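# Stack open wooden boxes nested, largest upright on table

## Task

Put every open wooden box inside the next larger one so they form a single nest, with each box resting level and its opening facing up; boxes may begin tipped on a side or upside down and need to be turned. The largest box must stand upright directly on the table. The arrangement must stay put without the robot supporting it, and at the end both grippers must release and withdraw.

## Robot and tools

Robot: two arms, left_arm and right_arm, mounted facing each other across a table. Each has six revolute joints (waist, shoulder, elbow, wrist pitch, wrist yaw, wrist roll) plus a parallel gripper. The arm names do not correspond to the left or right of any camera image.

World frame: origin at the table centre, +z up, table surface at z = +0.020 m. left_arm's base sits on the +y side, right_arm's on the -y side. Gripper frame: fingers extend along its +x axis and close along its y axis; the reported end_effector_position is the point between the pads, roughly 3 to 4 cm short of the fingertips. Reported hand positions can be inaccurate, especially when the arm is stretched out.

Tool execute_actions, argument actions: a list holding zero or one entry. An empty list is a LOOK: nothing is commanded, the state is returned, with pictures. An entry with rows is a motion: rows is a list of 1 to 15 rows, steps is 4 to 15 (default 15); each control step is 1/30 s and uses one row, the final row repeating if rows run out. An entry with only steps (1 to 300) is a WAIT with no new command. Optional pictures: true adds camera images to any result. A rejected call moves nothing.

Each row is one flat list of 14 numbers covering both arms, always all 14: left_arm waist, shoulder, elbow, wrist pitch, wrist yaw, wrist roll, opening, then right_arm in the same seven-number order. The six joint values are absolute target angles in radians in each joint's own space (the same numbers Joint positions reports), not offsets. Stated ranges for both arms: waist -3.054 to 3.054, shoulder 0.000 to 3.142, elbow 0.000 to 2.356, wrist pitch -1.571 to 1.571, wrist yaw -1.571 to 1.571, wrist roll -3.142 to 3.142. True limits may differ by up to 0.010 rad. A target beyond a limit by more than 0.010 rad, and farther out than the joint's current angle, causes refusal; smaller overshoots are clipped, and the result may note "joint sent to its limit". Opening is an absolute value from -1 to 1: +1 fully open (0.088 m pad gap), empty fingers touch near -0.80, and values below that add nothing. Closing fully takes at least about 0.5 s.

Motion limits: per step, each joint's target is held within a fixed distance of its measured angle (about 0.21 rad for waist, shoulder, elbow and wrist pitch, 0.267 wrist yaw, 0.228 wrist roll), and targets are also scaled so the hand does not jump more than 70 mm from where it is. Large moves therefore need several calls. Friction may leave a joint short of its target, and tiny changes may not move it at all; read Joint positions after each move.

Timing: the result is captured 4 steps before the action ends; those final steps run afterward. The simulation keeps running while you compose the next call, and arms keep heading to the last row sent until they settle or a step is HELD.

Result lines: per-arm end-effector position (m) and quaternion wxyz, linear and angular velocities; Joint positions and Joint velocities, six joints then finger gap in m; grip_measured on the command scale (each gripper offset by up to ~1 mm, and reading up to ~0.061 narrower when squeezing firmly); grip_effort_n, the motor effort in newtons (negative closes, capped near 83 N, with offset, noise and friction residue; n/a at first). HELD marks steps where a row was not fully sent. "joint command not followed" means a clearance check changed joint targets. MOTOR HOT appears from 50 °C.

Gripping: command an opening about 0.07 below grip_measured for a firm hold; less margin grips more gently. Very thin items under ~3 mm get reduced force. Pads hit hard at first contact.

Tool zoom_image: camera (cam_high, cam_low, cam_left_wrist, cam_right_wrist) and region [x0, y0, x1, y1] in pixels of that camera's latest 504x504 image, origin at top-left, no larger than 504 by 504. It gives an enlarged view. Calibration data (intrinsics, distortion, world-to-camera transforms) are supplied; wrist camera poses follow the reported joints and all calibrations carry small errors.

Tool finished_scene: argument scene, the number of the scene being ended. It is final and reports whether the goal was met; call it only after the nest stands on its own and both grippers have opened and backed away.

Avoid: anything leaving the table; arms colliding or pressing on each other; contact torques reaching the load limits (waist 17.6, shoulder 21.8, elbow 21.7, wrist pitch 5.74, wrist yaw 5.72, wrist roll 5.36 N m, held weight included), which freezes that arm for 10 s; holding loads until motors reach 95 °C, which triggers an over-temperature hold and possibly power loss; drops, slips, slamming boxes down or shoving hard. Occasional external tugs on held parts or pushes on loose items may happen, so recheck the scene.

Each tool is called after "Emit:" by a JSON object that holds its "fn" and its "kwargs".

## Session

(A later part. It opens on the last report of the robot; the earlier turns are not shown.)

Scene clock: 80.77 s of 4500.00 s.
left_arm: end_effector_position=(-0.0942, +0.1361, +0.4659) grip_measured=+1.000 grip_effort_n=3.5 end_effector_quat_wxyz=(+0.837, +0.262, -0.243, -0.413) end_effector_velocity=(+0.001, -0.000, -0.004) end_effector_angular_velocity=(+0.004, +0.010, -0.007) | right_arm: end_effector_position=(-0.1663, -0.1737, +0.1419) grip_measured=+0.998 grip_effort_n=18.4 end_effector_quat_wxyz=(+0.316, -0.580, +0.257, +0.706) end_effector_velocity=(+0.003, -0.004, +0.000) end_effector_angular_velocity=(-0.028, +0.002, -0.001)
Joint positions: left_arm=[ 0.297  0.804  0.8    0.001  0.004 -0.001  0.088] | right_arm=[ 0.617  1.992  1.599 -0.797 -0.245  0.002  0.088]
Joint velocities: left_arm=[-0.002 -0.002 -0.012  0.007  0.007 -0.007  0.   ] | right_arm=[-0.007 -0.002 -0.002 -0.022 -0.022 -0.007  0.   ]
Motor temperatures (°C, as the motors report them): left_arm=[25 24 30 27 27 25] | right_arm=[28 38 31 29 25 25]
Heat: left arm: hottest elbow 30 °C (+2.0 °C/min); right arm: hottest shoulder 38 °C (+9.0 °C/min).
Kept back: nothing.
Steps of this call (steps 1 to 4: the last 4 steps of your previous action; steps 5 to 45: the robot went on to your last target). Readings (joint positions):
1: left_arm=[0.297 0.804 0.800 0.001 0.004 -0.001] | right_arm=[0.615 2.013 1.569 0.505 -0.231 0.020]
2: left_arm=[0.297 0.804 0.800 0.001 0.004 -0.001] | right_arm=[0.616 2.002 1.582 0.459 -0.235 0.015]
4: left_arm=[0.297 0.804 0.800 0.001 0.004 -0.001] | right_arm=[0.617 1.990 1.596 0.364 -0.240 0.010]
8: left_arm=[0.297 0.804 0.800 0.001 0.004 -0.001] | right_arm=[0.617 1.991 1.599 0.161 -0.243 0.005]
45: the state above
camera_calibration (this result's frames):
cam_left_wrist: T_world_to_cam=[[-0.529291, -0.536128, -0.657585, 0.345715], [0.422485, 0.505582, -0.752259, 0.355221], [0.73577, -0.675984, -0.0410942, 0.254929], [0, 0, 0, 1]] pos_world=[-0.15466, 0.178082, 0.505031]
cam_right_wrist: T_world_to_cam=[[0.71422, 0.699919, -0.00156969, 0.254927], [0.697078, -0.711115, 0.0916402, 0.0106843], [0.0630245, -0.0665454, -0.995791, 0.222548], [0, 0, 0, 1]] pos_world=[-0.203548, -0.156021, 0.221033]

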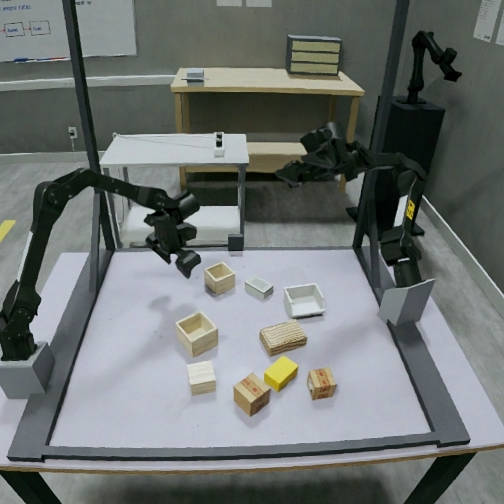

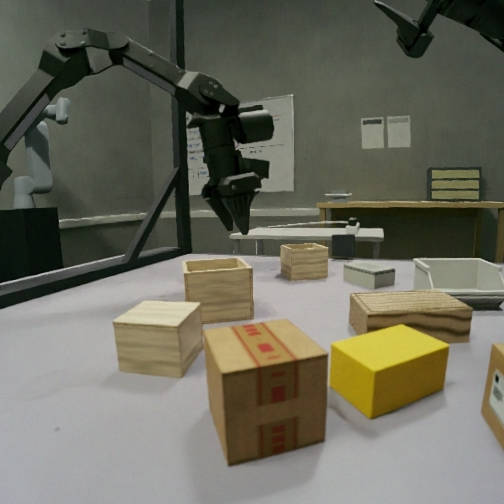

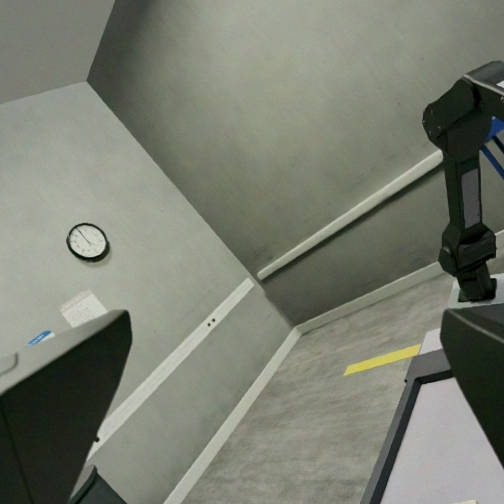

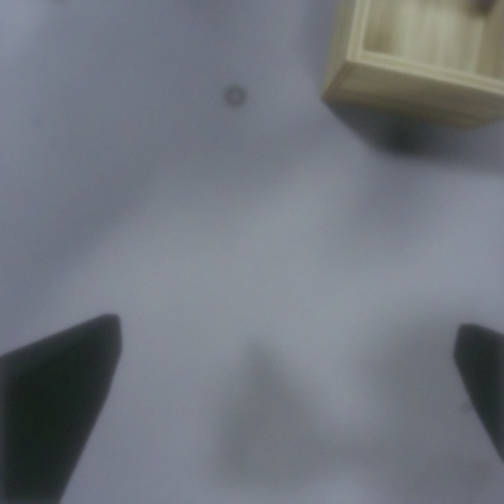

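Emit:
{"fn": "execute_actions", "kwargs": {"actions": [{"rows":[[0.3,0.8,0.8,0,0,0,1,0.50,2.3,2.2,-0.76,-0.25,0,1]],"steps":15}]}}

Emit:
{"fn": "execute_actions", "kwargs": {"actions": [{"rows":[[0.3,0.8,0.8,0,0,0,1,0.50,2.40,2.2,-0.76,-0.25,0,1]],"steps":15}]}}

Emit:
{"fn": "execute_actions", "kwargs": {"actions": [{"steps":20}], "pictures": true}}

Scene clock: 81.73 s of 4500.00 s.
left_arm: end_effector_position=(-0.0942, +0.1361, +0.4659) grip_measured=+1.000 grip_effort_n=3.5 end_effector_quat_wxyz=(+0.837, +0.262, -0.243, -0.413) end_effector_velocity=(+0.006, +0.002, -0.002) end_effector_angular_velocity=(+0.001, -0.002, +0.027) | right_arm: end_effector_position=(-0.1776, -0.0510, +0.1522) grip_measured=+0.998 grip_effort_n=17.4 end_effector_quat_wxyz=(+0.376, -0.504, +0.233, +0.742) end_effector_velocity=(-0.220, +0.203, +0.324) end_effector_angular_velocity=(+0.934, +0.590, +0.278)
Joint positions: left_arm=[ 0.297  0.804  0.8    0.001  0.004 -0.001  0.088] | right_arm=[ 0.492  2.288  2.04  -0.768 -0.25   0.001  0.088]
Joint velocities: left_arm=[-0.002  0.002 -0.007 -0.007 -0.022  0.007  0.   ] | right_arm=[-0.017  0.139  1.199  0.081 -0.007  0.007 -0.   ]
Motor temperatures (°C, as the motors report them): left_arm=[25 24 30 27 27 25] | right_arm=[28 38 31 29 25 25]
Heat: left arm: hottest elbow 30 °C (+2.0 °C/min); right arm: hottest shoulder 38 °C (+9.0 °C/min).
Steps of this call (steps 1 to 15: the robot went on to your last target; steps 16 to 18: nothing new was sent; steps 19 to 29: the first 11 steps of this action). Readings (joint positions):
19: left_arm=[0.297 0.804 0.800 0.001 0.004 -0.001] | right_arm=[0.614 2.008 1.613 -0.808 -0.248 0.001]
20: left_arm=[0.297 0.804 0.800 0.001 0.004 -0.001] | right_arm=[0.604 2.036 1.652 -0.802 -0.253 0.001]
22: left_arm=[0.297 0.804 0.800 0.001 0.004 -0.001] | right_arm=[0.570 2.115 1.744 -0.773 -0.253 0.001]
26: left_arm=[0.297 0.804 0.800 0.001 0.004 -0.001] | right_arm=[0.507 2.249 1.920 -0.769 -0.251 0.001]
29: the state above

Scene clock: 82.23 s of 4500.00 s.
left_arm: end_effector_position=(-0.0942, +0.1361, +0.4659) grip_measured=+1.000 grip_effort_n=4.0 end_effector_quat_wxyz=(+0.837, +0.262, -0.243, -0.413) end_effector_velocity=(-0.001, +0.001, +0.004) end_effector_angular_velocity=(-0.023, -0.005, +0.005) | right_arm: end_effector_position=(-0.1961, -0.0267, +0.1483) grip_measured=+0.998 grip_effort_n=17.9 end_effector_quat_wxyz=(+0.376, -0.485, +0.215, +0.759) end_effector_velocity=(+0.004, +0.004, -0.004) end_effector_angular_velocity=(+0.013, -0.019, -0.006)
Joint positions: left_arm=[ 0.297  0.804  0.8    0.001  0.004 -0.001  0.088] | right_arm=[ 0.498  2.394  2.201 -0.762 -0.25   0.001  0.088]
Joint velocities: left_arm=[-0.002 -0.002  0.002  0.007 -0.022 -0.007  0.   ] | right_arm=[-0.002  0.007 -0.002  0.007  0.022 -0.007 -0.   ]
Motor temperatures (°C, as the motors report them): left_arm=[25 24 30 27 27 25] | right_arm=[28 38 31 29 25 25]
Heat: left arm: hottest elbow 30 °C (+2.0 °C/min); right arm: hottest shoulder 38 °C (+9.1 °C/min).
Steps of this call (steps 1 to 4: the last 4 steps of your previous action; steps 5 to 15: the first 11 steps of this action). Readings (joint positions):
5: left_arm=[0.297 0.804 0.800 0.001 0.004 -0.001] | right_arm=[0.497 2.288 2.177 -0.754 -0.250 0.001]
6: left_arm=[0.297 0.804 0.800 0.001 0.004 -0.001] | right_arm=[0.498 2.295 2.192 -0.752 -0.250 0.001]
8: left_arm=[0.297 0.804 0.800 0.001 0.004 -0.001] | right_arm=[0.498 2.318 2.204 -0.752 -0.250 0.001]
12: left_arm=[0.297 0.804 0.800 0.001 0.004 -0.001] | right_arm=[0.498 2.377 2.203 -0.761 -0.250 0.001]
15: the state above

Scene clock: 82.90 s of 4500.00 s.
left_arm: end_effector_position=(-0.0942, +0.1361, +0.4659) grip_measured=+1.000 grip_effort_n=3.5 end_effector_quat_wxyz=(+0.837, +0.262, -0.243, -0.413) end_effector_velocity=(+0.003, +0.002, -0.004) end_effector_angular_velocity=(+0.005, +0.016, +0.016) | right_arm: end_effector_position=(-0.1964, -0.0264, +0.1485) grip_measured=+0.998 grip_effort_n=17.9 end_effector_quat_wxyz=(+0.376, -0.485, +0.215, +0.760) end_effector_velocity=(-0.001, +0.001, +0.004) end_effector_angular_velocity=(+0.012, +0.003, +0.024)
Joint positions: left_arm=[ 0.297  0.804  0.8    0.001  0.004 -0.001  0.088] | right_arm=[ 0.498  2.394  2.201 -0.76  -0.25   0.001  0.088]
Joint velocities: left_arm=[-0.002 -0.002 -0.002 -0.022 -0.007 -0.007  0.   ] | right_arm=[-0.002 -0.007 -0.002  0.007 -0.007 -0.022 -0.   ]
Motor temperatures (°C, as the motors report them): left_arm=[25 24 30 27 27 25] | right_arm=[28 39 31 29 25 25]
Heat: left arm: hottest elbow 30 °C (+2.0 °C/min); right arm: hottest shoulder 39 °C (+10.0 °C/min).
Kept back: nothing.
Steps of this call (steps 1 to 4: the last 4 steps of your previous action; steps 5 to 15: the robot went on to your last target; steps 16 to 20: nothing new was sent). Readings (joint positions):
1: left_arm=[0.297 0.804 0.800 0.001 0.004 -0.001] | right_arm=[0.498 2.394 2.201 -0.762 -0.250 0.001]
2: left_arm=[0.297 0.804 0.800 0.001 0.004 -0.001] | right_arm=[0.498 2.394 2.201 -0.762 -0.250 0.001]
4: left_arm=[0.297 0.804 0.800 0.001 0.004 -0.001] | right_arm=[0.498 2.394 2.201 -0.758 -0.250 0.001]
8: left_arm=[0.297 0.804 0.800 0.001 0.004 -0.001] | right_arm=[0.498 2.394 2.201 -0.760 -0.250 0.001]
20: the state above
All arms were judged still, so your last target was given up. Only a new action makes them travel on or press farther. Fingers that are still opening or closing keep moving.
camera_calibration (this result's frames):
cam_left_wrist: T_world_to_cam=[[-0.529291, -0.536128, -0.657585, 0.345715], [0.422485, 0.505582, -0.752259, 0.355221], [0.73577, -0.675984, -0.0410942, 0.254929], [0, 0, 0, 1]] pos_world=[-0.15466, 0.178082, 0.505031]
cam_right_wrist: T_world_to_cam=[[0.752048, 0.657604, 0.044512, 0.172759], [0.654947, -0.738017, -0.162403, 0.164549], [-0.0739462, 0.151288, -0.98572, 0.21817], [0, 0, 0, 1]] pos_world=[-0.221561, -0.0251731, 0.234088]

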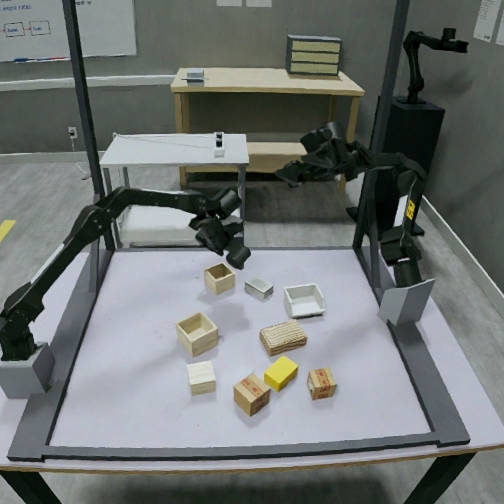

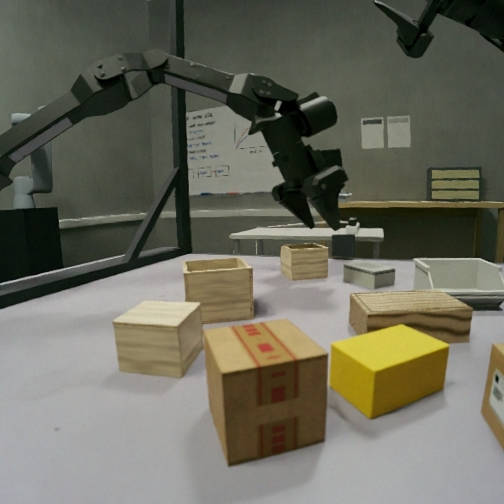

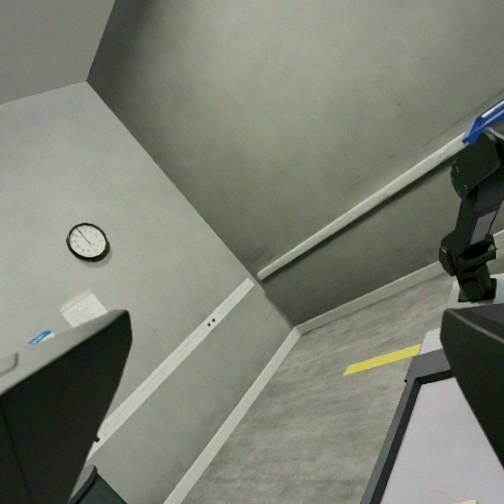

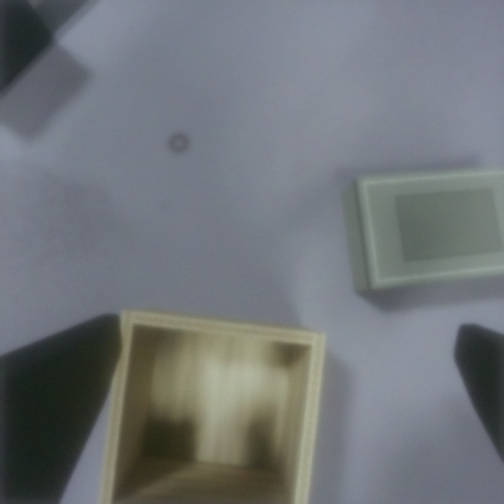

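Emit:
{"fn": "execute_actions", "kwargs": {"actions": [{"rows":[[0.3,0.8,0.8,0,0,0,1,0.538,2.31,2.02,-0.66,-0.25,0.1,-0.9]],"steps":15}]}}

Emit:
{"fn": "execute_actions", "kwargs": {"actions": [{"steps":20}], "pictures": true}}

Scene clock: 83.73 s of 4500.00 s.
left_arm: end_effector_position=(-0.0942, +0.1361, +0.4659) grip_measured=+1.000 grip_effort_n=3.5 end_effector_quat_wxyz=(+0.837, +0.262, -0.243, -0.413) end_effector_velocity=(+0.001, +0.001, -0.001) end_effector_angular_velocity=(-0.003, +0.009, +0.007) | right_arm: end_effector_position=(-0.2051, -0.0512, +0.1331) grip_measured=-0.215 grip_effort_n=-15.6 end_effector_quat_wxyz=(+0.380, -0.475, +0.245, +0.755) end_effector_velocity=(-0.001, -0.010, +0.006) end_effector_angular_velocity=(-0.018, +0.031, -0.020)
Joint positions: left_arm=[ 0.297  0.804  0.8    0.001  0.004 -0.001  0.088] | right_arm=[ 0.54   2.328  2.04  -0.667 -0.25   0.093  0.028]
Joint velocities: left_arm=[-0.002 -0.002 -0.002 -0.007 -0.007 -0.007  0.   ] | right_arm=[ 0.002 -0.046 -0.061  0.022 -0.022  0.037 -0.175]
Motor temperatures (°C, as the motors report them): left_arm=[25 24 30 27 27 25] | right_arm=[28 39 31 29 25 25]
Heat: left arm: hottest elbow 30 °C (+2.0 °C/min); right arm: hottest shoulder 39 °C (+10.0 °C/min).
Steps of this call (steps 1 to 14: nothing new was sent; steps 15 to 25: the first 11 steps of this action). Readings (joint positions):
15: left_arm=[0.297 0.804 0.800 0.001 0.004 -0.001] | right_arm=[0.499 2.387 2.185 -0.741 -0.250 0.014]
16: left_arm=[0.297 0.804 0.800 0.001 0.004 -0.001] | right_arm=[0.502 2.372 2.148 -0.718 -0.250 0.036]
18: left_arm=[0.297 0.804 0.800 0.001 0.004 -0.001] | right_arm=[0.513 2.348 2.094 -0.699 -0.250 0.064]
22: left_arm=[0.297 0.804 0.800 0.001 0.004 -0.001] | right_arm=[0.535 2.333 2.051 -0.674 -0.250 0.087]
25: the state above

Scene clock: 84.40 s of 4500.00 s.
left_arm: end_effector_position=(-0.0942, +0.1361, +0.4659) grip_measured=+1.000 grip_effort_n=3.5 end_effector_quat_wxyz=(+0.837, +0.262, -0.243, -0.413) end_effector_velocity=(+0.004, +0.003, -0.002) end_effector_angular_velocity=(-0.004, +0.013, +0.027) | right_arm: end_effector_position=(-0.2051, -0.0511, +0.1353) grip_measured=-0.798 grip_effort_n=-83.5 end_effector_quat_wxyz=(+0.382, -0.472, +0.246, +0.756) end_effector_velocity=(-0.003, -0.001, +0.001) end_effector_angular_velocity=(+0.003, +0.006, +0.014)
Joint positions: left_arm=[ 0.297  0.804  0.8    0.001  0.004 -0.001  0.088] | right_arm=[ 0.539  2.321  2.034 -0.662 -0.25   0.098  0.   ]
Joint velocities: left_arm=[-0.002 -0.002 -0.002 -0.022 -0.022 -0.007  0.   ] | right_arm=[ 0.002 -0.002 -0.002  0.007 -0.007 -0.007  0.   ]
Motor temperatures (°C, as the motors report them): left_arm=[25 24 30 27 27 25] | right_arm=[28 39 31 29 25 25]
Heat: left arm: hottest elbow 30 °C (+2.0 °C/min); right arm: hottest shoulder 39 °C (+10.1 °C/min).
Kept back: nothing.
Steps of this call (steps 1 to 4: the last 4 steps of your previous action; steps 5 to 15: the robot went on to your last target; steps 16 to 20: nothing new was sent). Readings (joint positions):
1: left_arm=[0.297 0.804 0.800 0.001 0.004 -0.001] | right_arm=[0.539 2.327 2.039 -0.666 -0.250 0.095]
2: left_arm=[0.297 0.804 0.800 0.001 0.004 -0.001] | right_arm=[0.539 2.325 2.038 -0.665 -0.250 0.095]
4: left_arm=[0.297 0.804 0.800 0.001 0.004 -0.001] | right_arm=[0.539 2.323 2.036 -0.663 -0.250 0.096]
8: left_arm=[0.297 0.804 0.800 0.001 0.004 -0.001] | right_arm=[0.539 2.321 2.036 -0.662 -0.250 0.097]
20: the state above
All arms were judged still, so your last target was given up. Only a new action makes them travel on or press farther. Fingers that are still opening or closing keep moving.
camera_calibration (this result's frames):
cam_left_wrist: T_world_to_cam=[[-0.529291, -0.536128, -0.657585, 0.345715], [0.422485, 0.505582, -0.752259, 0.355221], [0.73577, -0.675984, -0.0410942, 0.254929], [0, 0, 0, 1]] pos_world=[-0.15466, 0.178082, 0.505031]
cam_right_wrist: T_world_to_cam=[[0.783263, 0.621673, -0.0045445, 0.20732], [0.613162, -0.773705, -0.15941, 0.139082], [-0.102617, 0.122074, -0.987202, 0.201062], [0, 0, 0, 1]] pos_world=[-0.227034, -0.0458214, 0.221602]

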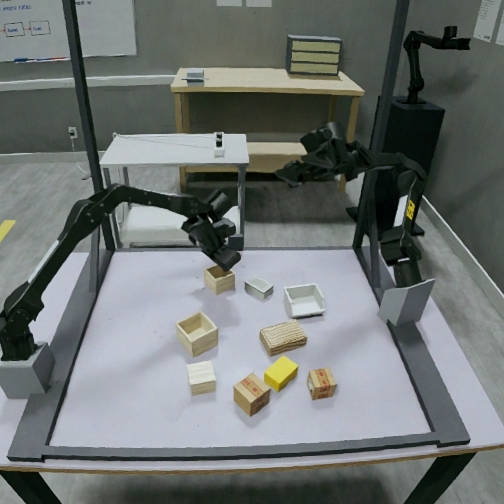

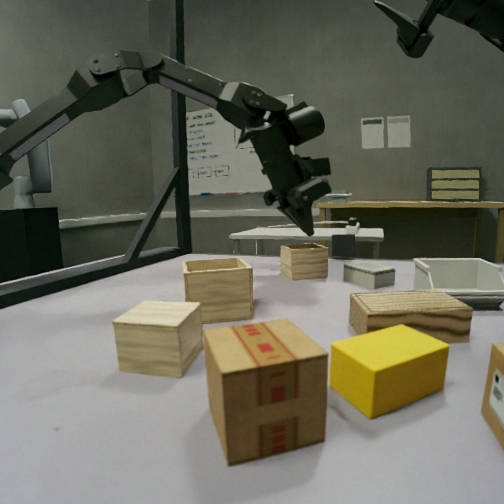

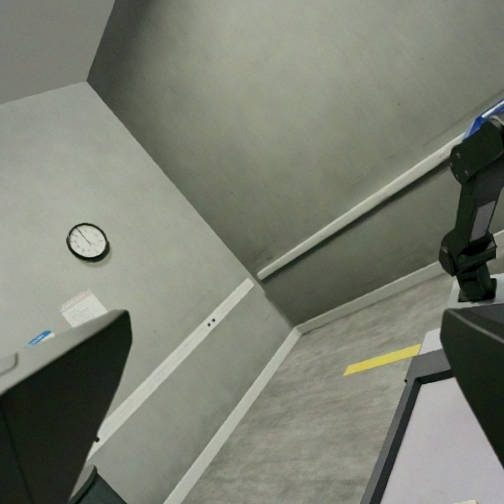

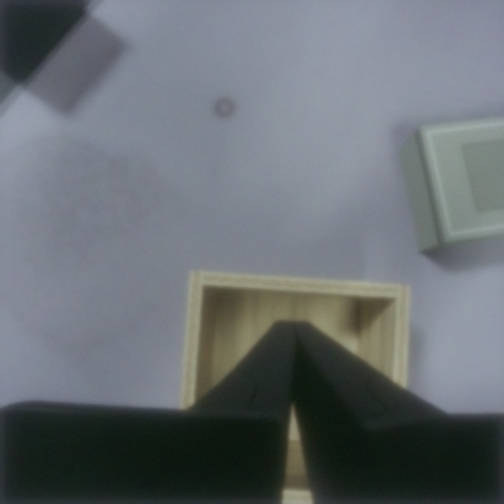

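Emit:
{"fn": "execute_actions", "kwargs": {"actions": [{"rows":[[0.3,0.8,0.8,0,0,0,1,0.589,2.33,2.075,-0.70,-0.25,0.15,-0.1]],"steps":15}]}}

Emit:
{"fn": "execute_actions", "kwargs": {"actions": [{"steps":20}], "pictures": true}}

Scene clock: 85.23 s of 4500.00 s.
left_arm: end_effector_position=(-0.0942, +0.1361, +0.4659) grip_measured=+1.000 grip_effort_n=3.5 end_effector_quat_wxyz=(+0.837, +0.262, -0.243, -0.413) end_effector_velocity=(-0.003, -0.000, +0.003) end_effector_angular_velocity=(-0.019, -0.007, -0.012) | right_arm: end_effector_position=(-0.2298, -0.0708, +0.1346) grip_measured=-0.139 grip_effort_n=18.8 end_effector_quat_wxyz=(+0.370, -0.474, +0.258, +0.756) end_effector_velocity=(+0.002, -0.003, +0.000) end_effector_angular_velocity=(-0.019, -0.003, -0.010)
Joint positions: left_arm=[ 0.297  0.804  0.8    0.001  0.004 -0.001  0.088] | right_arm=[ 0.592  2.321  2.064 -0.695 -0.25   0.145  0.032]
Joint velocities: left_arm=[-0.002 -0.002 -0.002  0.022 -0.007 -0.007  0.   ] | right_arm=[-0.002 -0.002  0.002 -0.022 -0.007  0.007  0.015]
Motor temperatures (°C, as the motors report them): left_arm=[25 24 30 27 27 25] | right_arm=[28 40 31 29 25 25]
Heat: left arm: hottest elbow 30 °C (+2.0 °C/min); right arm: hottest shoulder 40 °C (+10.1 °C/min).
Steps of this call (steps 1 to 14: nothing new was sent; steps 15 to 25: the first 11 steps of this action). Readings (joint positions):
15: left_arm=[0.297 0.804 0.800 0.001 0.004 -0.001] | right_arm=[0.540 2.321 2.035 -0.663 -0.250 0.105]
16: left_arm=[0.297 0.804 0.800 0.001 0.004 -0.001] | right_arm=[0.543 2.321 2.039 -0.672 -0.250 0.117]
18: left_arm=[0.297 0.804 0.800 0.001 0.004 -0.001] | right_arm=[0.557 2.321 2.046 -0.684 -0.250 0.130]
22: left_arm=[0.297 0.804 0.800 0.001 0.004 -0.001] | right_arm=[0.586 2.321 2.060 -0.692 -0.250 0.142]
25: the state above

Scene clock: 85.90 s of 4500.00 s.
left_arm: end_effector_position=(-0.0942, +0.1361, +0.4659) grip_measured=+1.000 grip_effort_n=3.5 end_effector_quat_wxyz=(+0.837, +0.262, -0.243, -0.413) end_effector_velocity=(+0.001, +0.001, -0.002) end_effector_angular_velocity=(+0.011, -0.001, +0.002) | right_arm: end_effector_position=(-0.2287, -0.0701, +0.1350) grip_measured=-0.103 grip_effort_n=18.8 end_effector_quat_wxyz=(+0.372, -0.474, +0.260, +0.755) end_effector_velocity=(-0.005, -0.006, +0.002) end_effector_angular_velocity=(-0.020, +0.015, +0.037)
Joint positions: left_arm=[ 0.297  0.804  0.8    0.001  0.004 -0.001  0.088] | right_arm=[ 0.59   2.321  2.064 -0.697 -0.25   0.148  0.034]
Joint velocities: left_arm=[ 0.002 -0.002 -0.002 -0.007  0.007  0.007  0.   ] | right_arm=[ 0.002 -0.007 -0.002 -0.007 -0.037 -0.022 -0.   ]
Motor temperatures (°C, as the motors report them): left_arm=[25 24 30 27 27 25] | right_arm=[28 40 31 29 25 25]
Heat: left arm: hottest elbow 30 °C (+2.0 °C/min); right arm: hottest shoulder 40 °C (+10.0 °C/min).
Kept back: nothing.
Steps of this call (steps 1 to 4: the last 4 steps of your previous action; steps 5 to 15: the robot went on to your last target; steps 16 to 20: nothing new was sent). Readings (joint positions):
1: left_arm=[0.297 0.804 0.800 0.001 0.004 -0.001] | right_arm=[0.592 2.321 2.064 -0.696 -0.250 0.146]
2: left_arm=[0.297 0.804 0.800 0.001 0.004 -0.001] | right_arm=[0.591 2.321 2.064 -0.697 -0.250 0.146]
4: left_arm=[0.297 0.804 0.800 0.001 0.004 -0.001] | right_arm=[0.590 2.321 2.064 -0.697 -0.250 0.147]
8: left_arm=[0.297 0.804 0.800 0.001 0.004 -0.001] | right_arm=[0.590 2.321 2.064 -0.697 -0.250 0.147]
20: the state above
All arms were judged still, so your last target was given up. Only a new action makes them travel on or press farther. Fingers that are still opening or closing keep moving.
camera_calibration (this result's frames):
cam_left_wrist: T_world_to_cam=[[-0.529291, -0.536128, -0.657585, 0.345715], [0.422485, 0.505582, -0.752259, 0.355221], [0.73577, -0.675984, -0.0410942, 0.254929], [0, 0, 0, 1]] pos_world=[-0.15466, 0.178082, 0.505031]
cam_right_wrist: T_world_to_cam=[[0.781391, 0.623074, -0.0347453, 0.241421], [0.61328, -0.77702, -0.14187, 0.13622], [-0.115393, 0.0895472, -0.989275, 0.195701], [0, 0, 0, 1]] pos_world=[-0.249603, -0.0621016, 0.221316]

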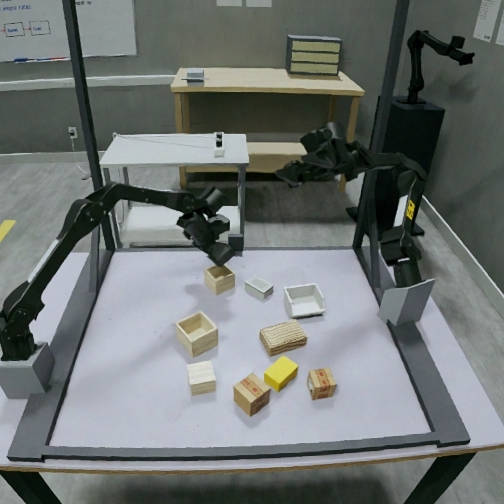

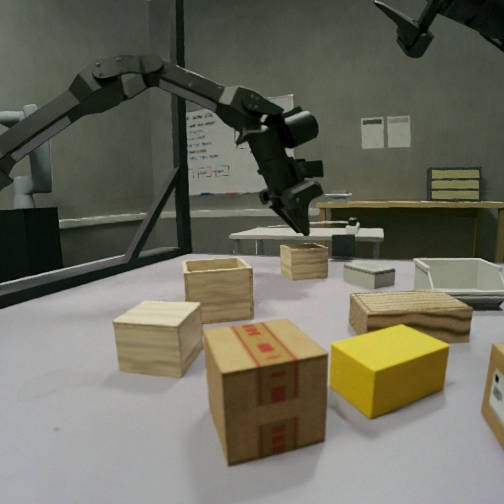

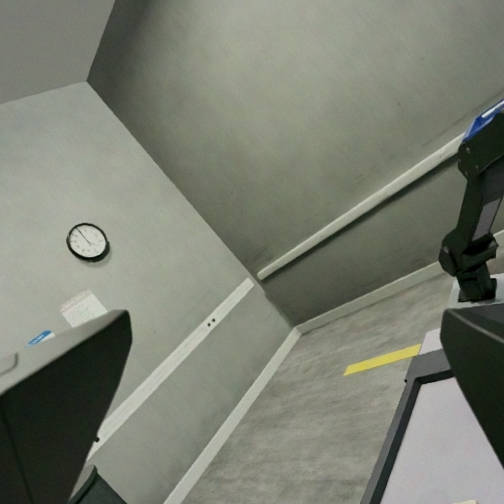

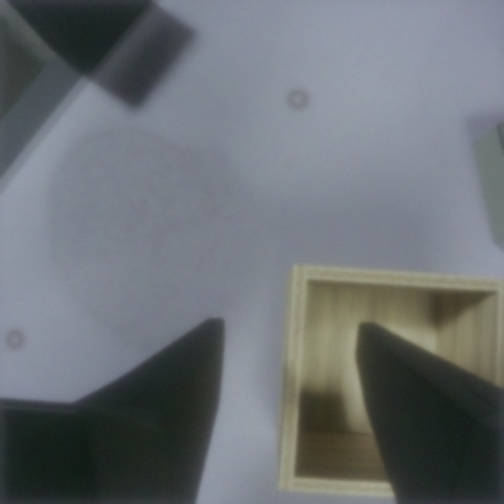

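Wall is centred. Descend.

Emit:
{"fn": "execute_actions", "kwargs": {"actions": [{"rows":[[0.3,0.8,0.8,0,0,0,1,0.603,2.385,2.02,-0.60,-0.25,0.15,-0.1]],"steps":15}]}}

Emit:
{"fn": "execute_actions", "kwargs": {"actions": [{"steps":15}], "pictures": true}}

Scene clock: 86.33 s of 4500.00 s.
left_arm: end_effector_position=(-0.0942, +0.1361, +0.4659) grip_measured=+1.000 grip_effort_n=4.0 end_effector_quat_wxyz=(+0.837, +0.262, -0.243, -0.413) end_effector_velocity=(+0.002, +0.002, -0.002) end_effector_angular_velocity=(+0.011, +0.002, +0.016) | right_arm: end_effector_position=(-0.2300, -0.0661, +0.1046) grip_measured=-0.103 grip_effort_n=18.4 end_effector_quat_wxyz=(+0.368, -0.473, +0.257, +0.758) end_effector_velocity=(+0.002, -0.000, -0.019) end_effector_angular_velocity=(-0.005, -0.014, +0.008)
Joint positions: left_arm=[ 0.297  0.804  0.8    0.001  0.004 -0.001  0.088] | right_arm=[ 0.6    2.371  2.032 -0.608 -0.25   0.148  0.034]
Joint velocities: left_arm=[-0.002 -0.002  0.002 -0.022 -0.007  0.007  0.   ] | right_arm=[ 0.007  0.027 -0.022  0.037  0.007 -0.007 -0.   ]
Motor temperatures (°C, as the motors report them): left_arm=[25 24 30 27 27 25] | right_arm=[28 40 31 29 25 25]
Heat: left arm: hottest elbow 30 °C (+2.0 °C/min); right arm: hottest shoulder 40 °C (+10.1 °C/min).
Steps of this call (steps 1 to 2: nothing new was sent; steps 3 to 13: the first 11 steps of this action). Readings (joint positions):
3: left_arm=[0.297 0.804 0.800 0.001 0.004 -0.001] | right_arm=[0.590 2.324 2.063 -0.691 -0.250 0.148]
4: left_arm=[0.297 0.804 0.800 0.001 0.004 -0.001] | right_arm=[0.591 2.329 2.061 -0.663 -0.250 0.148]
6: left_arm=[0.297 0.804 0.800 0.001 0.004 -0.001] | right_arm=[0.593 2.341 2.056 -0.633 -0.250 0.148]
10: left_arm=[0.297 0.804 0.800 0.001 0.004 -0.001] | right_arm=[0.598 2.363 2.038 -0.614 -0.250 0.148]
13: the state above

Scene clock: 86.83 s of 4500.00 s.
left_arm: end_effector_position=(-0.0942, +0.1361, +0.4659) grip_measured=+1.000 grip_effort_n=3.5 end_effector_quat_wxyz=(+0.837, +0.262, -0.243, -0.413) end_effector_velocity=(-0.000, +0.001, -0.005) end_effector_angular_velocity=(+0.015, +0.018, -0.001) | right_arm: end_effector_position=(-0.2308, -0.0651, +0.1049) grip_measured=-0.103 grip_effort_n=17.9 end_effector_quat_wxyz=(+0.368, -0.471, +0.255, +0.760) end_effector_velocity=(-0.001, -0.001, -0.000) end_effector_angular_velocity=(-0.009, +0.013, +0.014)
Joint positions: left_arm=[ 0.297  0.804  0.8    0.001  0.004 -0.001  0.088] | right_arm=[ 0.6    2.371  2.032 -0.601 -0.25   0.148  0.034]
Joint velocities: left_arm=[-0.007 -0.007 -0.002 -0.022  0.007 -0.007  0.   ] | right_arm=[-0.002 -0.002 -0.007  0.007 -0.022 -0.007 -0.   ]
Motor temperatures (°C, as the motors report them): left_arm=[25 24 30 27 27 25] | right_arm=[28 40 31 29 25 25]
Heat: left arm: hottest elbow 30 °C (+2.0 °C/min); right arm: hottest shoulder 40 °C (+10.0 °C/min).
Kept back: nothing.
Steps of this call (steps 1 to 4: the last 4 steps of your previous action; steps 5 to 15: the robot went on to your last target). Readings (joint positions):
1: left_arm=[0.297 0.804 0.800 0.001 0.004 -0.001] | right_arm=[0.600 2.371 2.032 -0.607 -0.250 0.148]
2: left_arm=[0.297 0.804 0.800 0.001 0.004 -0.001] | right_arm=[0.600 2.371 2.032 -0.605 -0.250 0.148]
4: left_arm=[0.297 0.804 0.800 0.001 0.004 -0.001] | right_arm=[0.600 2.371 2.032 -0.602 -0.250 0.148]
8: left_arm=[0.297 0.804 0.800 0.001 0.004 -0.001] | right_arm=[0.600 2.371 2.032 -0.601 -0.250 0.148]
15: the state above
All arms were judged still, so your last target was given up. Only a new action makes them travel on or press farther. Fingers that are still opening or closing keep moving.
camera_calibration (this result's frames):
cam_left_wrist: T_world_to_cam=[[-0.529291, -0.536128, -0.657585, 0.345715], [0.422485, 0.505582, -0.752259, 0.355221], [0.73577, -0.675984, -0.0410942, 0.254929], [0, 0, 0, 1]] pos_world=[-0.15466, 0.178082, 0.505031]
cam_right_wrist: T_world_to_cam=[[0.772738, 0.633686, -0.0363129, 0.237744], [0.622334, -0.767661, -0.15296, 0.14099], [-0.124804, 0.0955989, -0.987565, 0.163329], [0, 0, 0, 1]] pos_world=[-0.251072, -0.0580363, 0.191497]

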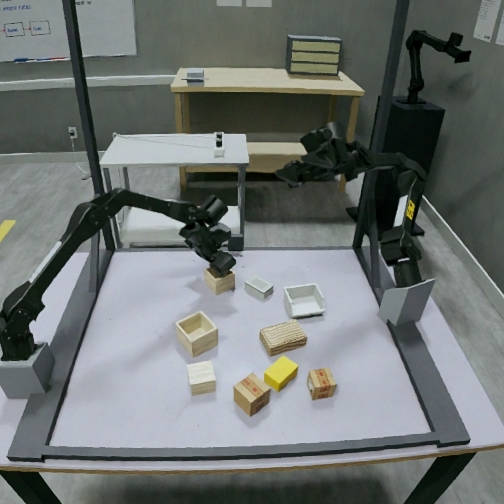

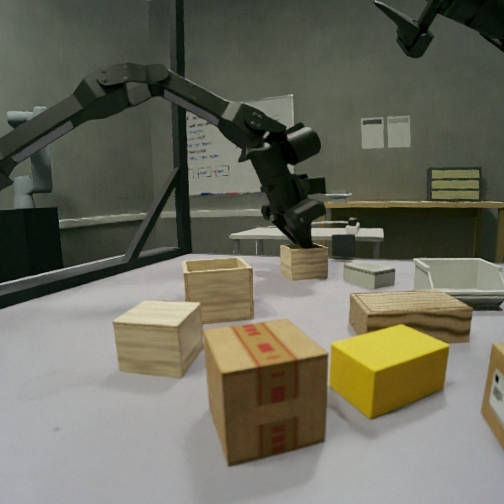

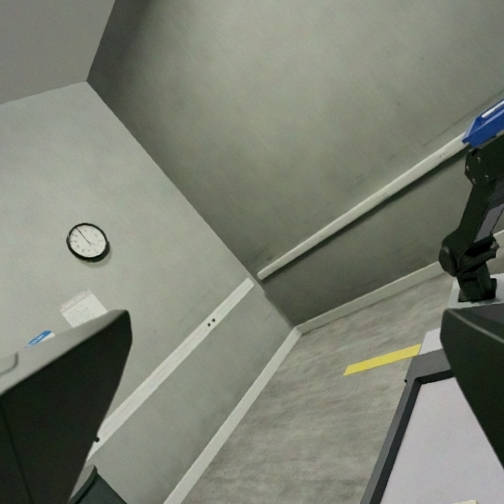

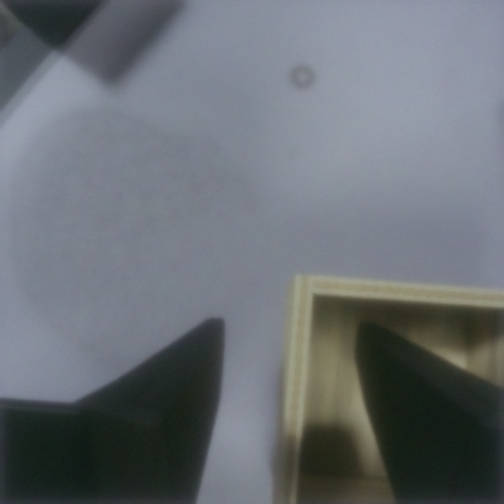

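Emit:
{"fn": "execute_actions", "kwargs": {"actions": [{"rows":[[0.3,0.8,0.8,0,0,0,1,0.608,2.405,2.0,-0.565,-0.25,0.15,-0.1]],"steps":15}]}}

Emit:
{"fn": "execute_actions", "kwargs": {"actions": [{"rows":[[0.3,0.8,0.8,0,0,0,1,0.608,2.405,2.0,-0.565,-0.25,0.15,-1]],"steps":15}]}}

Emit:
{"fn": "execute_actions", "kwargs": {"actions": [{"rows":[[0.3,0.8,0.8,0,0,0,1,0.58,2.28,2.1,-0.75,-0.25,0.15,-1]],"steps":15}]}}

Emit:
{"fn": "execute_actions", "kwargs": {"actions": [{"steps":15}], "pictures": true}}

Scene clock: 87.37 s of 4500.00 s.
left_arm: end_effector_position=(-0.0942, +0.1361, +0.4659) grip_measured=+1.000 grip_effort_n=3.5 end_effector_quat_wxyz=(+0.837, +0.262, -0.243, -0.413) end_effector_velocity=(+0.002, -0.001, -0.004) end_effector_angular_velocity=(+0.009, +0.015, -0.001) | right_arm: end_effector_position=(-0.2298, -0.0656, +0.0920) grip_measured=-0.103 grip_effort_n=18.4 end_effector_quat_wxyz=(+0.366, -0.473, +0.256, +0.760) end_effector_velocity=(-0.004, -0.001, -0.002) end_effector_angular_velocity=(+0.001, +0.014, +0.035)
Joint positions: left_arm=[ 0.297  0.804  0.8    0.001  0.004 -0.001  0.088] | right_arm=[ 0.605  2.388  2.013 -0.569 -0.25   0.148  0.034]
Joint velocities: left_arm=[-0.002  0.002 -0.002 -0.007  0.007 -0.007  0.   ] | right_arm=[ 0.002  0.002 -0.007  0.022 -0.022 -0.022 -0.   ]
Motor temperatures (°C, as the motors report them): left_arm=[25 24 30 27 27 25] | right_arm=[28 40 31 29 25 25]
Heat: left arm: hottest elbow 30 °C (+2.0 °C/min); right arm: hottest shoulder 40 °C (+10.1 °C/min).
Steps of this call (steps 1 to 5: nothing new was sent; steps 6 to 16: the first 11 steps of this action). Readings (joint positions):
6: left_arm=[0.297 0.804 0.800 0.001 0.004 -0.001] | right_arm=[0.600 2.372 2.030 -0.597 -0.250 0.148]
7: left_arm=[0.297 0.804 0.800 0.001 0.004 -0.001] | right_arm=[0.600 2.373 2.027 -0.588 -0.250 0.148]
9: left_arm=[0.297 0.804 0.800 0.001 0.004 -0.001] | right_arm=[0.602 2.377 2.023 -0.578 -0.250 0.148]
13: left_arm=[0.297 0.804 0.800 0.001 0.004 -0.001] | right_arm=[0.604 2.385 2.016 -0.571 -0.250 0.148]
16: the state above

Scene clock: 87.87 s of 4500.00 s.
left_arm: end_effector_position=(-0.0942, +0.1361, +0.4659) grip_measured=+1.000 grip_effort_n=3.5 end_effector_quat_wxyz=(+0.837, +0.262, -0.243, -0.413) end_effector_velocity=(+0.001, +0.000, -0.001) end_effector_angular_velocity=(+0.005, -0.003, +0.010) | right_arm: end_effector_position=(-0.2299, -0.0637, +0.0928) grip_measured=-0.760 grip_effort_n=-83.5 end_effector_quat_wxyz=(+0.368, -0.471, +0.252, +0.761) end_effector_velocity=(+0.016, +0.010, +0.004) end_effector_angular_velocity=(+0.011, -0.026, -0.033)
Joint positions: left_arm=[ 0.297  0.804  0.8    0.001  0.004 -0.001  0.088] | right_arm=[ 0.604  2.388  2.013 -0.562 -0.245  0.148  0.002]
Joint velocities: left_arm=[-0.002  0.002  0.002 -0.007 -0.007  0.007  0.   ] | right_arm=[-0.027 -0.002  0.002 -0.022  0.022 -0.007 -0.   ]
Motor temperatures (°C, as the motors report them): left_arm=[25 24 30 27 27 25] | right_arm=[28 40 31 29 25 25]
Heat: left arm: hottest elbow 30 °C (+2.0 °C/min); right arm: hottest shoulder 40 °C (+10.0 °C/min).
Steps of this call (steps 1 to 4: the last 4 steps of your previous action; steps 5 to 15: the first 11 steps of this action). Readings (joint positions):
5: left_arm=[0.297 0.804 0.800 0.001 0.004 -0.001] | right_arm=[0.605 2.388 2.013 -0.567 -0.250 0.148]
6: left_arm=[0.297 0.804 0.800 0.001 0.004 -0.001] | right_arm=[0.605 2.388 2.013 -0.567 -0.250 0.148]
8: left_arm=[0.297 0.804 0.800 0.001 0.004 -0.001] | right_arm=[0.605 2.388 2.013 -0.567 -0.250 0.148]
12: left_arm=[0.297 0.804 0.800 0.001 0.004 -0.001] | right_arm=[0.604 2.388 2.013 -0.563 -0.246 0.148]
15: the state above

Scene clock: 88.37 s of 4500.00 s.
left_arm: end_effector_position=(-0.0942, +0.1361, +0.4659) grip_measured=+1.000 grip_effort_n=3.5 end_effector_quat_wxyz=(+0.837, +0.262, -0.243, -0.413) end_effector_velocity=(+0.002, +0.002, +0.000) end_effector_angular_velocity=(-0.004, -0.007, +0.021) | right_arm: end_effector_position=(-0.2309, -0.0685, +0.1638) grip_measured=-0.760 grip_effort_n=-83.5 end_effector_quat_wxyz=(+0.378, -0.462, +0.252, +0.761) end_effector_velocity=(-0.019, -0.008, +0.077) end_effector_angular_velocity=(+0.076, +0.053, +0.044)
Joint positions: left_arm=[ 0.297  0.804  0.8    0.001  0.004 -0.001  0.088] | right_arm=[ 0.58   2.282  2.095 -0.736 -0.246  0.148  0.002]
Joint velocities: left_arm=[-0.002 -0.002 -0.002 -0.007 -0.022  0.007  0.   ] | right_arm=[-0.002 -0.11   0.081 -0.095 -0.007 -0.022 -0.   ]
Motor temperatures (°C, as the motors report them): left_arm=[25 24 30 27 27 25] | right_arm=[28 40 31 29 25 25]
Heat: left arm: hottest elbow 30 °C (+2.0 °C/min); right arm: hottest shoulder 40 °C (+10.1 °C/min).
Steps of this call (steps 1 to 4: the last 4 steps of your previous action; steps 5 to 15: the first 11 steps of this action). Readings (joint positions):
5: left_arm=[0.297 0.804 0.800 0.001 0.004 -0.001] | right_arm=[0.602 2.382 2.020 -0.580 -0.245 0.148]
6: left_arm=[0.297 0.804 0.800 0.001 0.004 -0.001] | right_arm=[0.600 2.374 2.031 -0.631 -0.245 0.148]
8: left_arm=[0.297 0.804 0.800 0.001 0.004 -0.001] | right_arm=[0.595 2.351 2.043 -0.690 -0.246 0.148]
12: left_arm=[0.297 0.804 0.800 0.001 0.004 -0.001] | right_arm=[0.583 2.304 2.079 -0.726 -0.246 0.148]
15: the state above

Scene clock: 88.87 s of 4500.00 s.
left_arm: end_effector_position=(-0.0942, +0.1361, +0.4659) grip_measured=+1.000 grip_effort_n=3.5 end_effector_quat_wxyz=(+0.837, +0.262, -0.243, -0.413) end_effector_velocity=(-0.002, +0.001, +0.002) end_effector_angular_velocity=(-0.014, -0.002, -0.006) | right_arm: end_effector_position=(-0.2299, -0.0703, +0.1645) grip_measured=-0.760 grip_effort_n=-83.5 end_effector_quat_wxyz=(+0.378, -0.465, +0.255, +0.759) end_effector_velocity=(-0.000, -0.003, +0.000) end_effector_angular_velocity=(-0.017, +0.007, +0.012)
Joint positions: left_arm=[ 0.297  0.804  0.8    0.001  0.004 -0.001  0.088] | right_arm=[ 0.58   2.28   2.097 -0.75  -0.246  0.148  0.002]
Joint velocities: left_arm=[-0.002 -0.007 -0.002  0.007 -0.007 -0.007  0.   ] | right_arm=[-0.002 -0.002 -0.002 -0.007 -0.022 -0.007 -0.   ]
Motor temperatures (°C, as the motors report them): left_arm=[25 24 30 27 27 25] | right_arm=[28 40 31 29 25 25]
Heat: left arm: hottest elbow 30 °C (+2.0 °C/min); right arm: hottest shoulder 40 °C (+10.0 °C/min).
Kept back: nothing.
Steps of this call (steps 1 to 4: the last 4 steps of your previous action; steps 5 to 15: the robot went on to your last target). Readings (joint positions):
1: left_arm=[0.297 0.804 0.800 0.001 0.004 -0.001] | right_arm=[0.580 2.280 2.096 -0.738 -0.246 0.148]
2: left_arm=[0.297 0.804 0.800 0.001 0.004 -0.001] | right_arm=[0.580 2.280 2.097 -0.741 -0.246 0.148]
4: left_arm=[0.297 0.804 0.800 0.001 0.004 -0.001] | right_arm=[0.580 2.280 2.097 -0.747 -0.246 0.148]
8: left_arm=[0.297 0.804 0.800 0.001 0.004 -0.001] | right_arm=[0.580 2.280 2.097 -0.750 -0.246 0.148]
15: the state above
camera_calibration (this result's frames):
cam_left_wrist: T_world_to_cam=[[-0.529291, -0.536128, -0.657585, 0.345715], [0.422485, 0.505582, -0.752259, 0.355221], [0.73577, -0.675984, -0.0410942, 0.254929], [0, 0, 0, 1]] pos_world=[-0.15466, 0.178082, 0.505031]
cam_right_wrist: T_world_to_cam=[[0.785144, 0.618625, -0.0292033, 0.243114], [0.606556, -0.777636, -0.165443, 0.143265], [-0.125057, 0.112183, -0.985787, 0.223623], [0, 0, 0, 1]] pos_world=[-0.249812, -0.064075, 0.251247]

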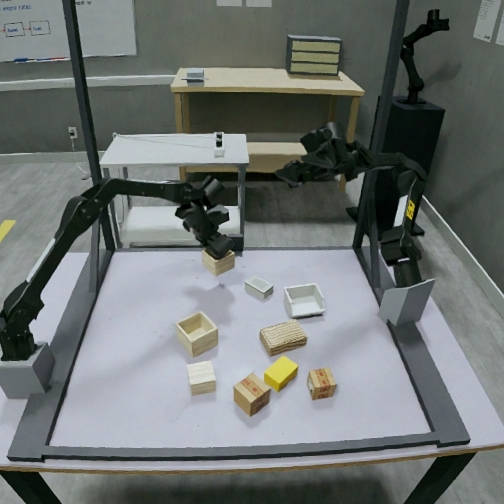

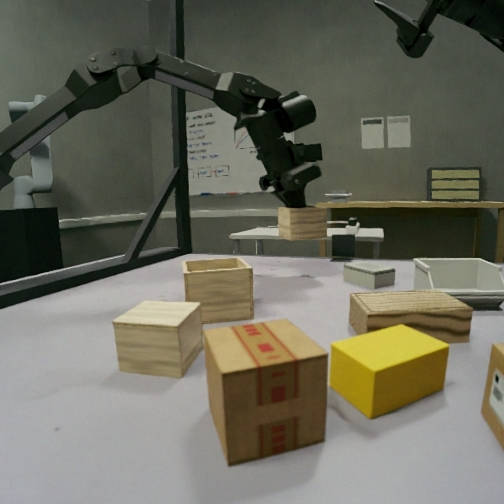

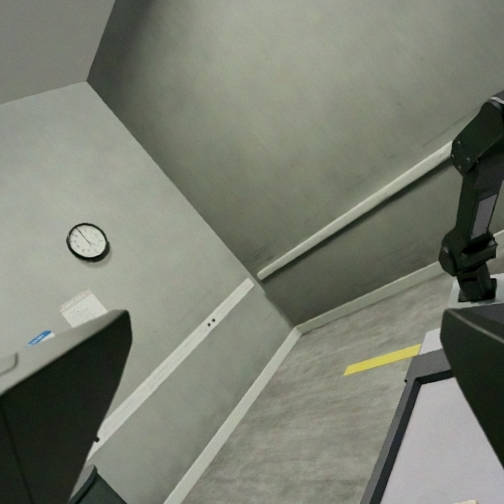

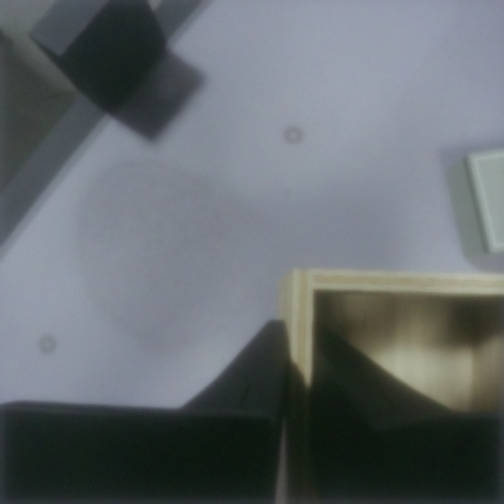

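Emit:
{"fn": "execute_actions", "kwargs": {"actions": [{"rows":[[0.3,0.8,0.8,0,0,0,1,0.35,1.95,1.65,-0.7,-0.37,0.15,-1]],"steps":15}]}}

Emit:
{"fn": "execute_actions", "kwargs": {"actions": [{"rows":[[0.3,0.8,0.8,0,0,0,1,0.12,1.70,1.17,-0.57,-0.5,0.15,-1]],"steps":15}]}}

Emit:
{"fn": "execute_actions", "kwargs": {"actions": [{"steps":30}], "pictures": true}}

Scene clock: 89.70 s of 4500.00 s.
left_arm: end_effector_position=(-0.0942, +0.1361, +0.4659) grip_measured=+1.000 grip_effort_n=4.0 end_effector_quat_wxyz=(+0.837, +0.262, -0.243, -0.413) end_effector_velocity=(-0.000, +0.001, +0.000) end_effector_angular_velocity=(-0.006, +0.006, +0.004) | right_arm: end_effector_position=(-0.1178, -0.0692, +0.2308) grip_measured=-0.760 grip_effort_n=-83.5 end_effector_quat_wxyz=(+0.437, -0.413, +0.308, +0.738) end_effector_velocity=(+0.144, -0.078, +0.036) end_effector_angular_velocity=(-0.108, +0.026, -0.218)
Joint positions: left_arm=[ 0.297  0.804  0.8    0.001  0.004 -0.001  0.088] | right_arm=[ 0.343  1.981  1.743 -0.707 -0.35   0.148  0.002]
Joint velocities: left_arm=[-0.002 -0.002  0.002 -0.007 -0.007 -0.007  0.   ] | right_arm=[-0.247 -0.466 -0.637  0.022 -0.11  -0.007 -0.   ]
Motor temperatures (°C, as the motors report them): left_arm=[25 24 30 27 27 25] | right_arm=[28 41 31 29 25 25]
Heat: left arm: hottest elbow 30 °C (+2.0 °C/min); right arm: hottest shoulder 41 °C (+10.1 °C/min).
Steps of this call (steps 1 to 14: the robot went on to your last target; steps 15 to 25: the first 11 steps of this action). Readings (joint positions):
15: left_arm=[0.297 0.804 0.800 0.001 0.004 -0.001] | right_arm=[0.576 2.270 2.086 -0.740 -0.258 0.148]
16: left_arm=[0.297 0.804 0.800 0.001 0.004 -0.001] | right_arm=[0.564 2.250 2.057 -0.735 -0.281 0.148]
18: left_arm=[0.297 0.804 0.800 0.001 0.004 -0.001] | right_arm=[0.521 2.203 1.998 -0.731 -0.305 0.148]
22: left_arm=[0.297 0.804 0.800 0.001 0.004 -0.001] | right_arm=[0.400 2.065 1.843 -0.710 -0.338 0.148]
25: the state above

Scene clock: 90.20 s of 4500.00 s.
left_arm: end_effector_position=(-0.0942, +0.1361, +0.4659) grip_measured=+1.000 grip_effort_n=4.0 end_effector_quat_wxyz=(+0.837, +0.262, -0.243, -0.413) end_effector_velocity=(+0.001, +0.001, -0.001) end_effector_angular_velocity=(+0.005, -0.003, +0.010) | right_arm: end_effector_position=(-0.0115, -0.1193, +0.2318) grip_measured=-0.760 grip_effort_n=-83.5 end_effector_quat_wxyz=(+0.474, -0.360, +0.378, +0.709) end_effector_velocity=(+0.093, -0.208, -0.306) end_effector_angular_velocity=(-0.920, -0.055, -0.151)
Joint positions: left_arm=[ 0.297  0.804  0.8    0.001  0.004 -0.001  0.088] | right_arm=[ 0.116  1.704  1.272 -0.577 -0.486  0.148  0.002]
Joint velocities: left_arm=[-0.002 -0.002 -0.002 -0.007 -0.007  0.007  0.   ] | right_arm=[ 0.046  0.002 -0.906 -0.022 -0.125 -0.022 -0.   ]
Motor temperatures (°C, as the motors report them): left_arm=[25 24 30 27 27 25] | right_arm=[28 41 31 29 25 25]
Heat: left arm: hottest elbow 30 °C (+2.0 °C/min); right arm: hottest shoulder 41 °C (+10.1 °C/min).
Steps of this call (steps 1 to 4: the last 4 steps of your previous action; steps 5 to 15: the first 11 steps of this action). Readings (joint positions):
5: left_arm=[0.297 0.804 0.800 0.001 0.004 -0.001] | right_arm=[0.343 1.952 1.666 -0.686 -0.380 0.148]
6: left_arm=[0.297 0.804 0.800 0.001 0.004 -0.001] | right_arm=[0.327 1.932 1.626 -0.664 -0.409 0.148]
8: left_arm=[0.297 0.804 0.800 0.001 0.004 -0.001] | right_arm=[0.267 1.872 1.549 -0.637 -0.437 0.148]
12: left_arm=[0.297 0.804 0.800 0.001 0.004 -0.001] | right_arm=[0.135 1.737 1.382 -0.585 -0.471 0.148]
15: the state above

Scene clock: 91.20 s of 4500.00 s.
left_arm: end_effector_position=(-0.0942, +0.1361, +0.4659) grip_measured=+1.000 grip_effort_n=3.5 end_effector_quat_wxyz=(+0.837, +0.262, -0.243, -0.413) end_effector_velocity=(+0.004, +0.001, +0.000) end_effector_angular_velocity=(-0.023, +0.015, +0.012) | right_arm: end_effector_position=(-0.0025, -0.1396, +0.2019) grip_measured=-0.760 grip_effort_n=-83.5 end_effector_quat_wxyz=(+0.465, -0.379, +0.410, +0.687) end_effector_velocity=(+0.002, -0.001, +0.001) end_effector_angular_velocity=(-0.005, +0.003, +0.000)
Joint positions: left_arm=[ 0.297  0.804  0.8    0.001  0.004 -0.001  0.088] | right_arm=[ 0.122  1.708  1.183 -0.571 -0.495  0.148  0.002]
Joint velocities: left_arm=[-0.002  0.002 -0.007  0.007 -0.022 -0.022  0.   ] | right_arm=[-0.007 -0.002 -0.002 -0.007 -0.007 -0.007 -0.   ]
Motor temperatures (°C, as the motors report them): left_arm=[25 24 30 27 27 25] | right_arm=[28 41 31 29 25 25]
Heat: left arm: hottest elbow 30 °C (+1.0 °C/min); right arm: hottest shoulder 41 °C (+9.1 °C/min).
Kept back: nothing.
Steps of this call (steps 1 to 4: the last 4 steps of your previous action; steps 5 to 30: the robot went on to your last target). Readings (joint positions):
1: left_arm=[0.297 0.804 0.800 0.001 0.004 -0.001] | right_arm=[0.119 1.705 1.244 -0.578 -0.488 0.148]
2: left_arm=[0.297 0.804 0.800 0.001 0.004 -0.001] | right_arm=[0.121 1.708 1.221 -0.579 -0.489 0.148]
4: left_arm=[0.297 0.804 0.800 0.001 0.004 -0.001] | right_arm=[0.122 1.708 1.193 -0.580 -0.491 0.148]
8: left_arm=[0.297 0.804 0.800 0.001 0.004 -0.001] | right_arm=[0.122 1.708 1.188 -0.571 -0.494 0.148]
30: the state above
All arms were judged still, so your last target was given up. Only a new action makes them travel on or press farther. Fingers that are still opening or closing keep moving.
camera_calibration (this result's frames):
cam_left_wrist: T_world_to_cam=[[-0.529291, -0.536128, -0.657585, 0.345715], [0.422485, 0.505582, -0.752259, 0.355221], [0.73577, -0.675984, -0.0410942, 0.254929], [0, 0, 0, 1]] pos_world=[-0.15466, 0.178082, 0.505031]
cam_right_wrist: T_world_to_cam=[[0.938959, 0.274547, -0.207317, 0.0968402], [0.255718, -0.960093, -0.11327, -0.0792136], [-0.230142, 0.0533409, -0.971694, 0.285308], [0, 0, 0, 1]] pos_world=[-0.00501132, -0.117858, 0.288336]

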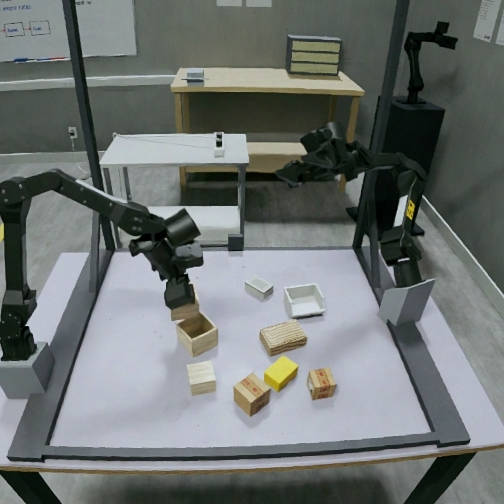

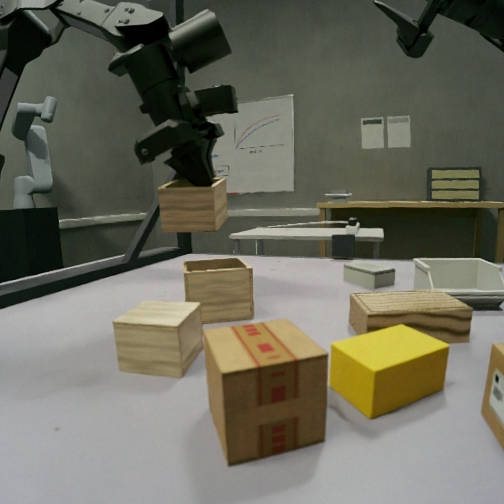

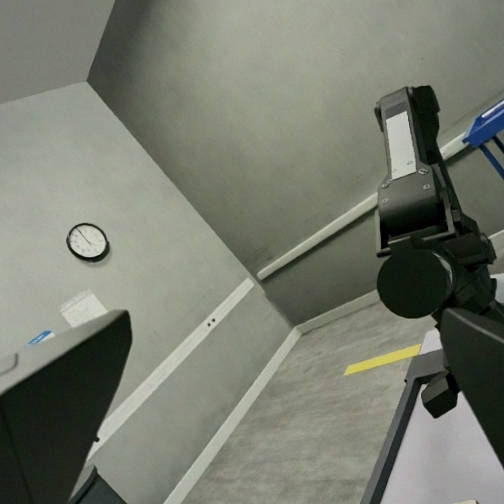

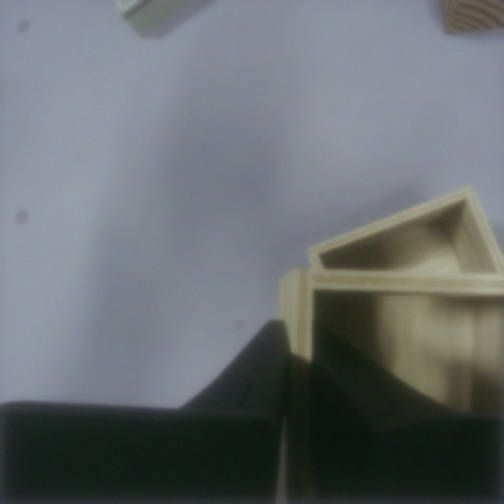

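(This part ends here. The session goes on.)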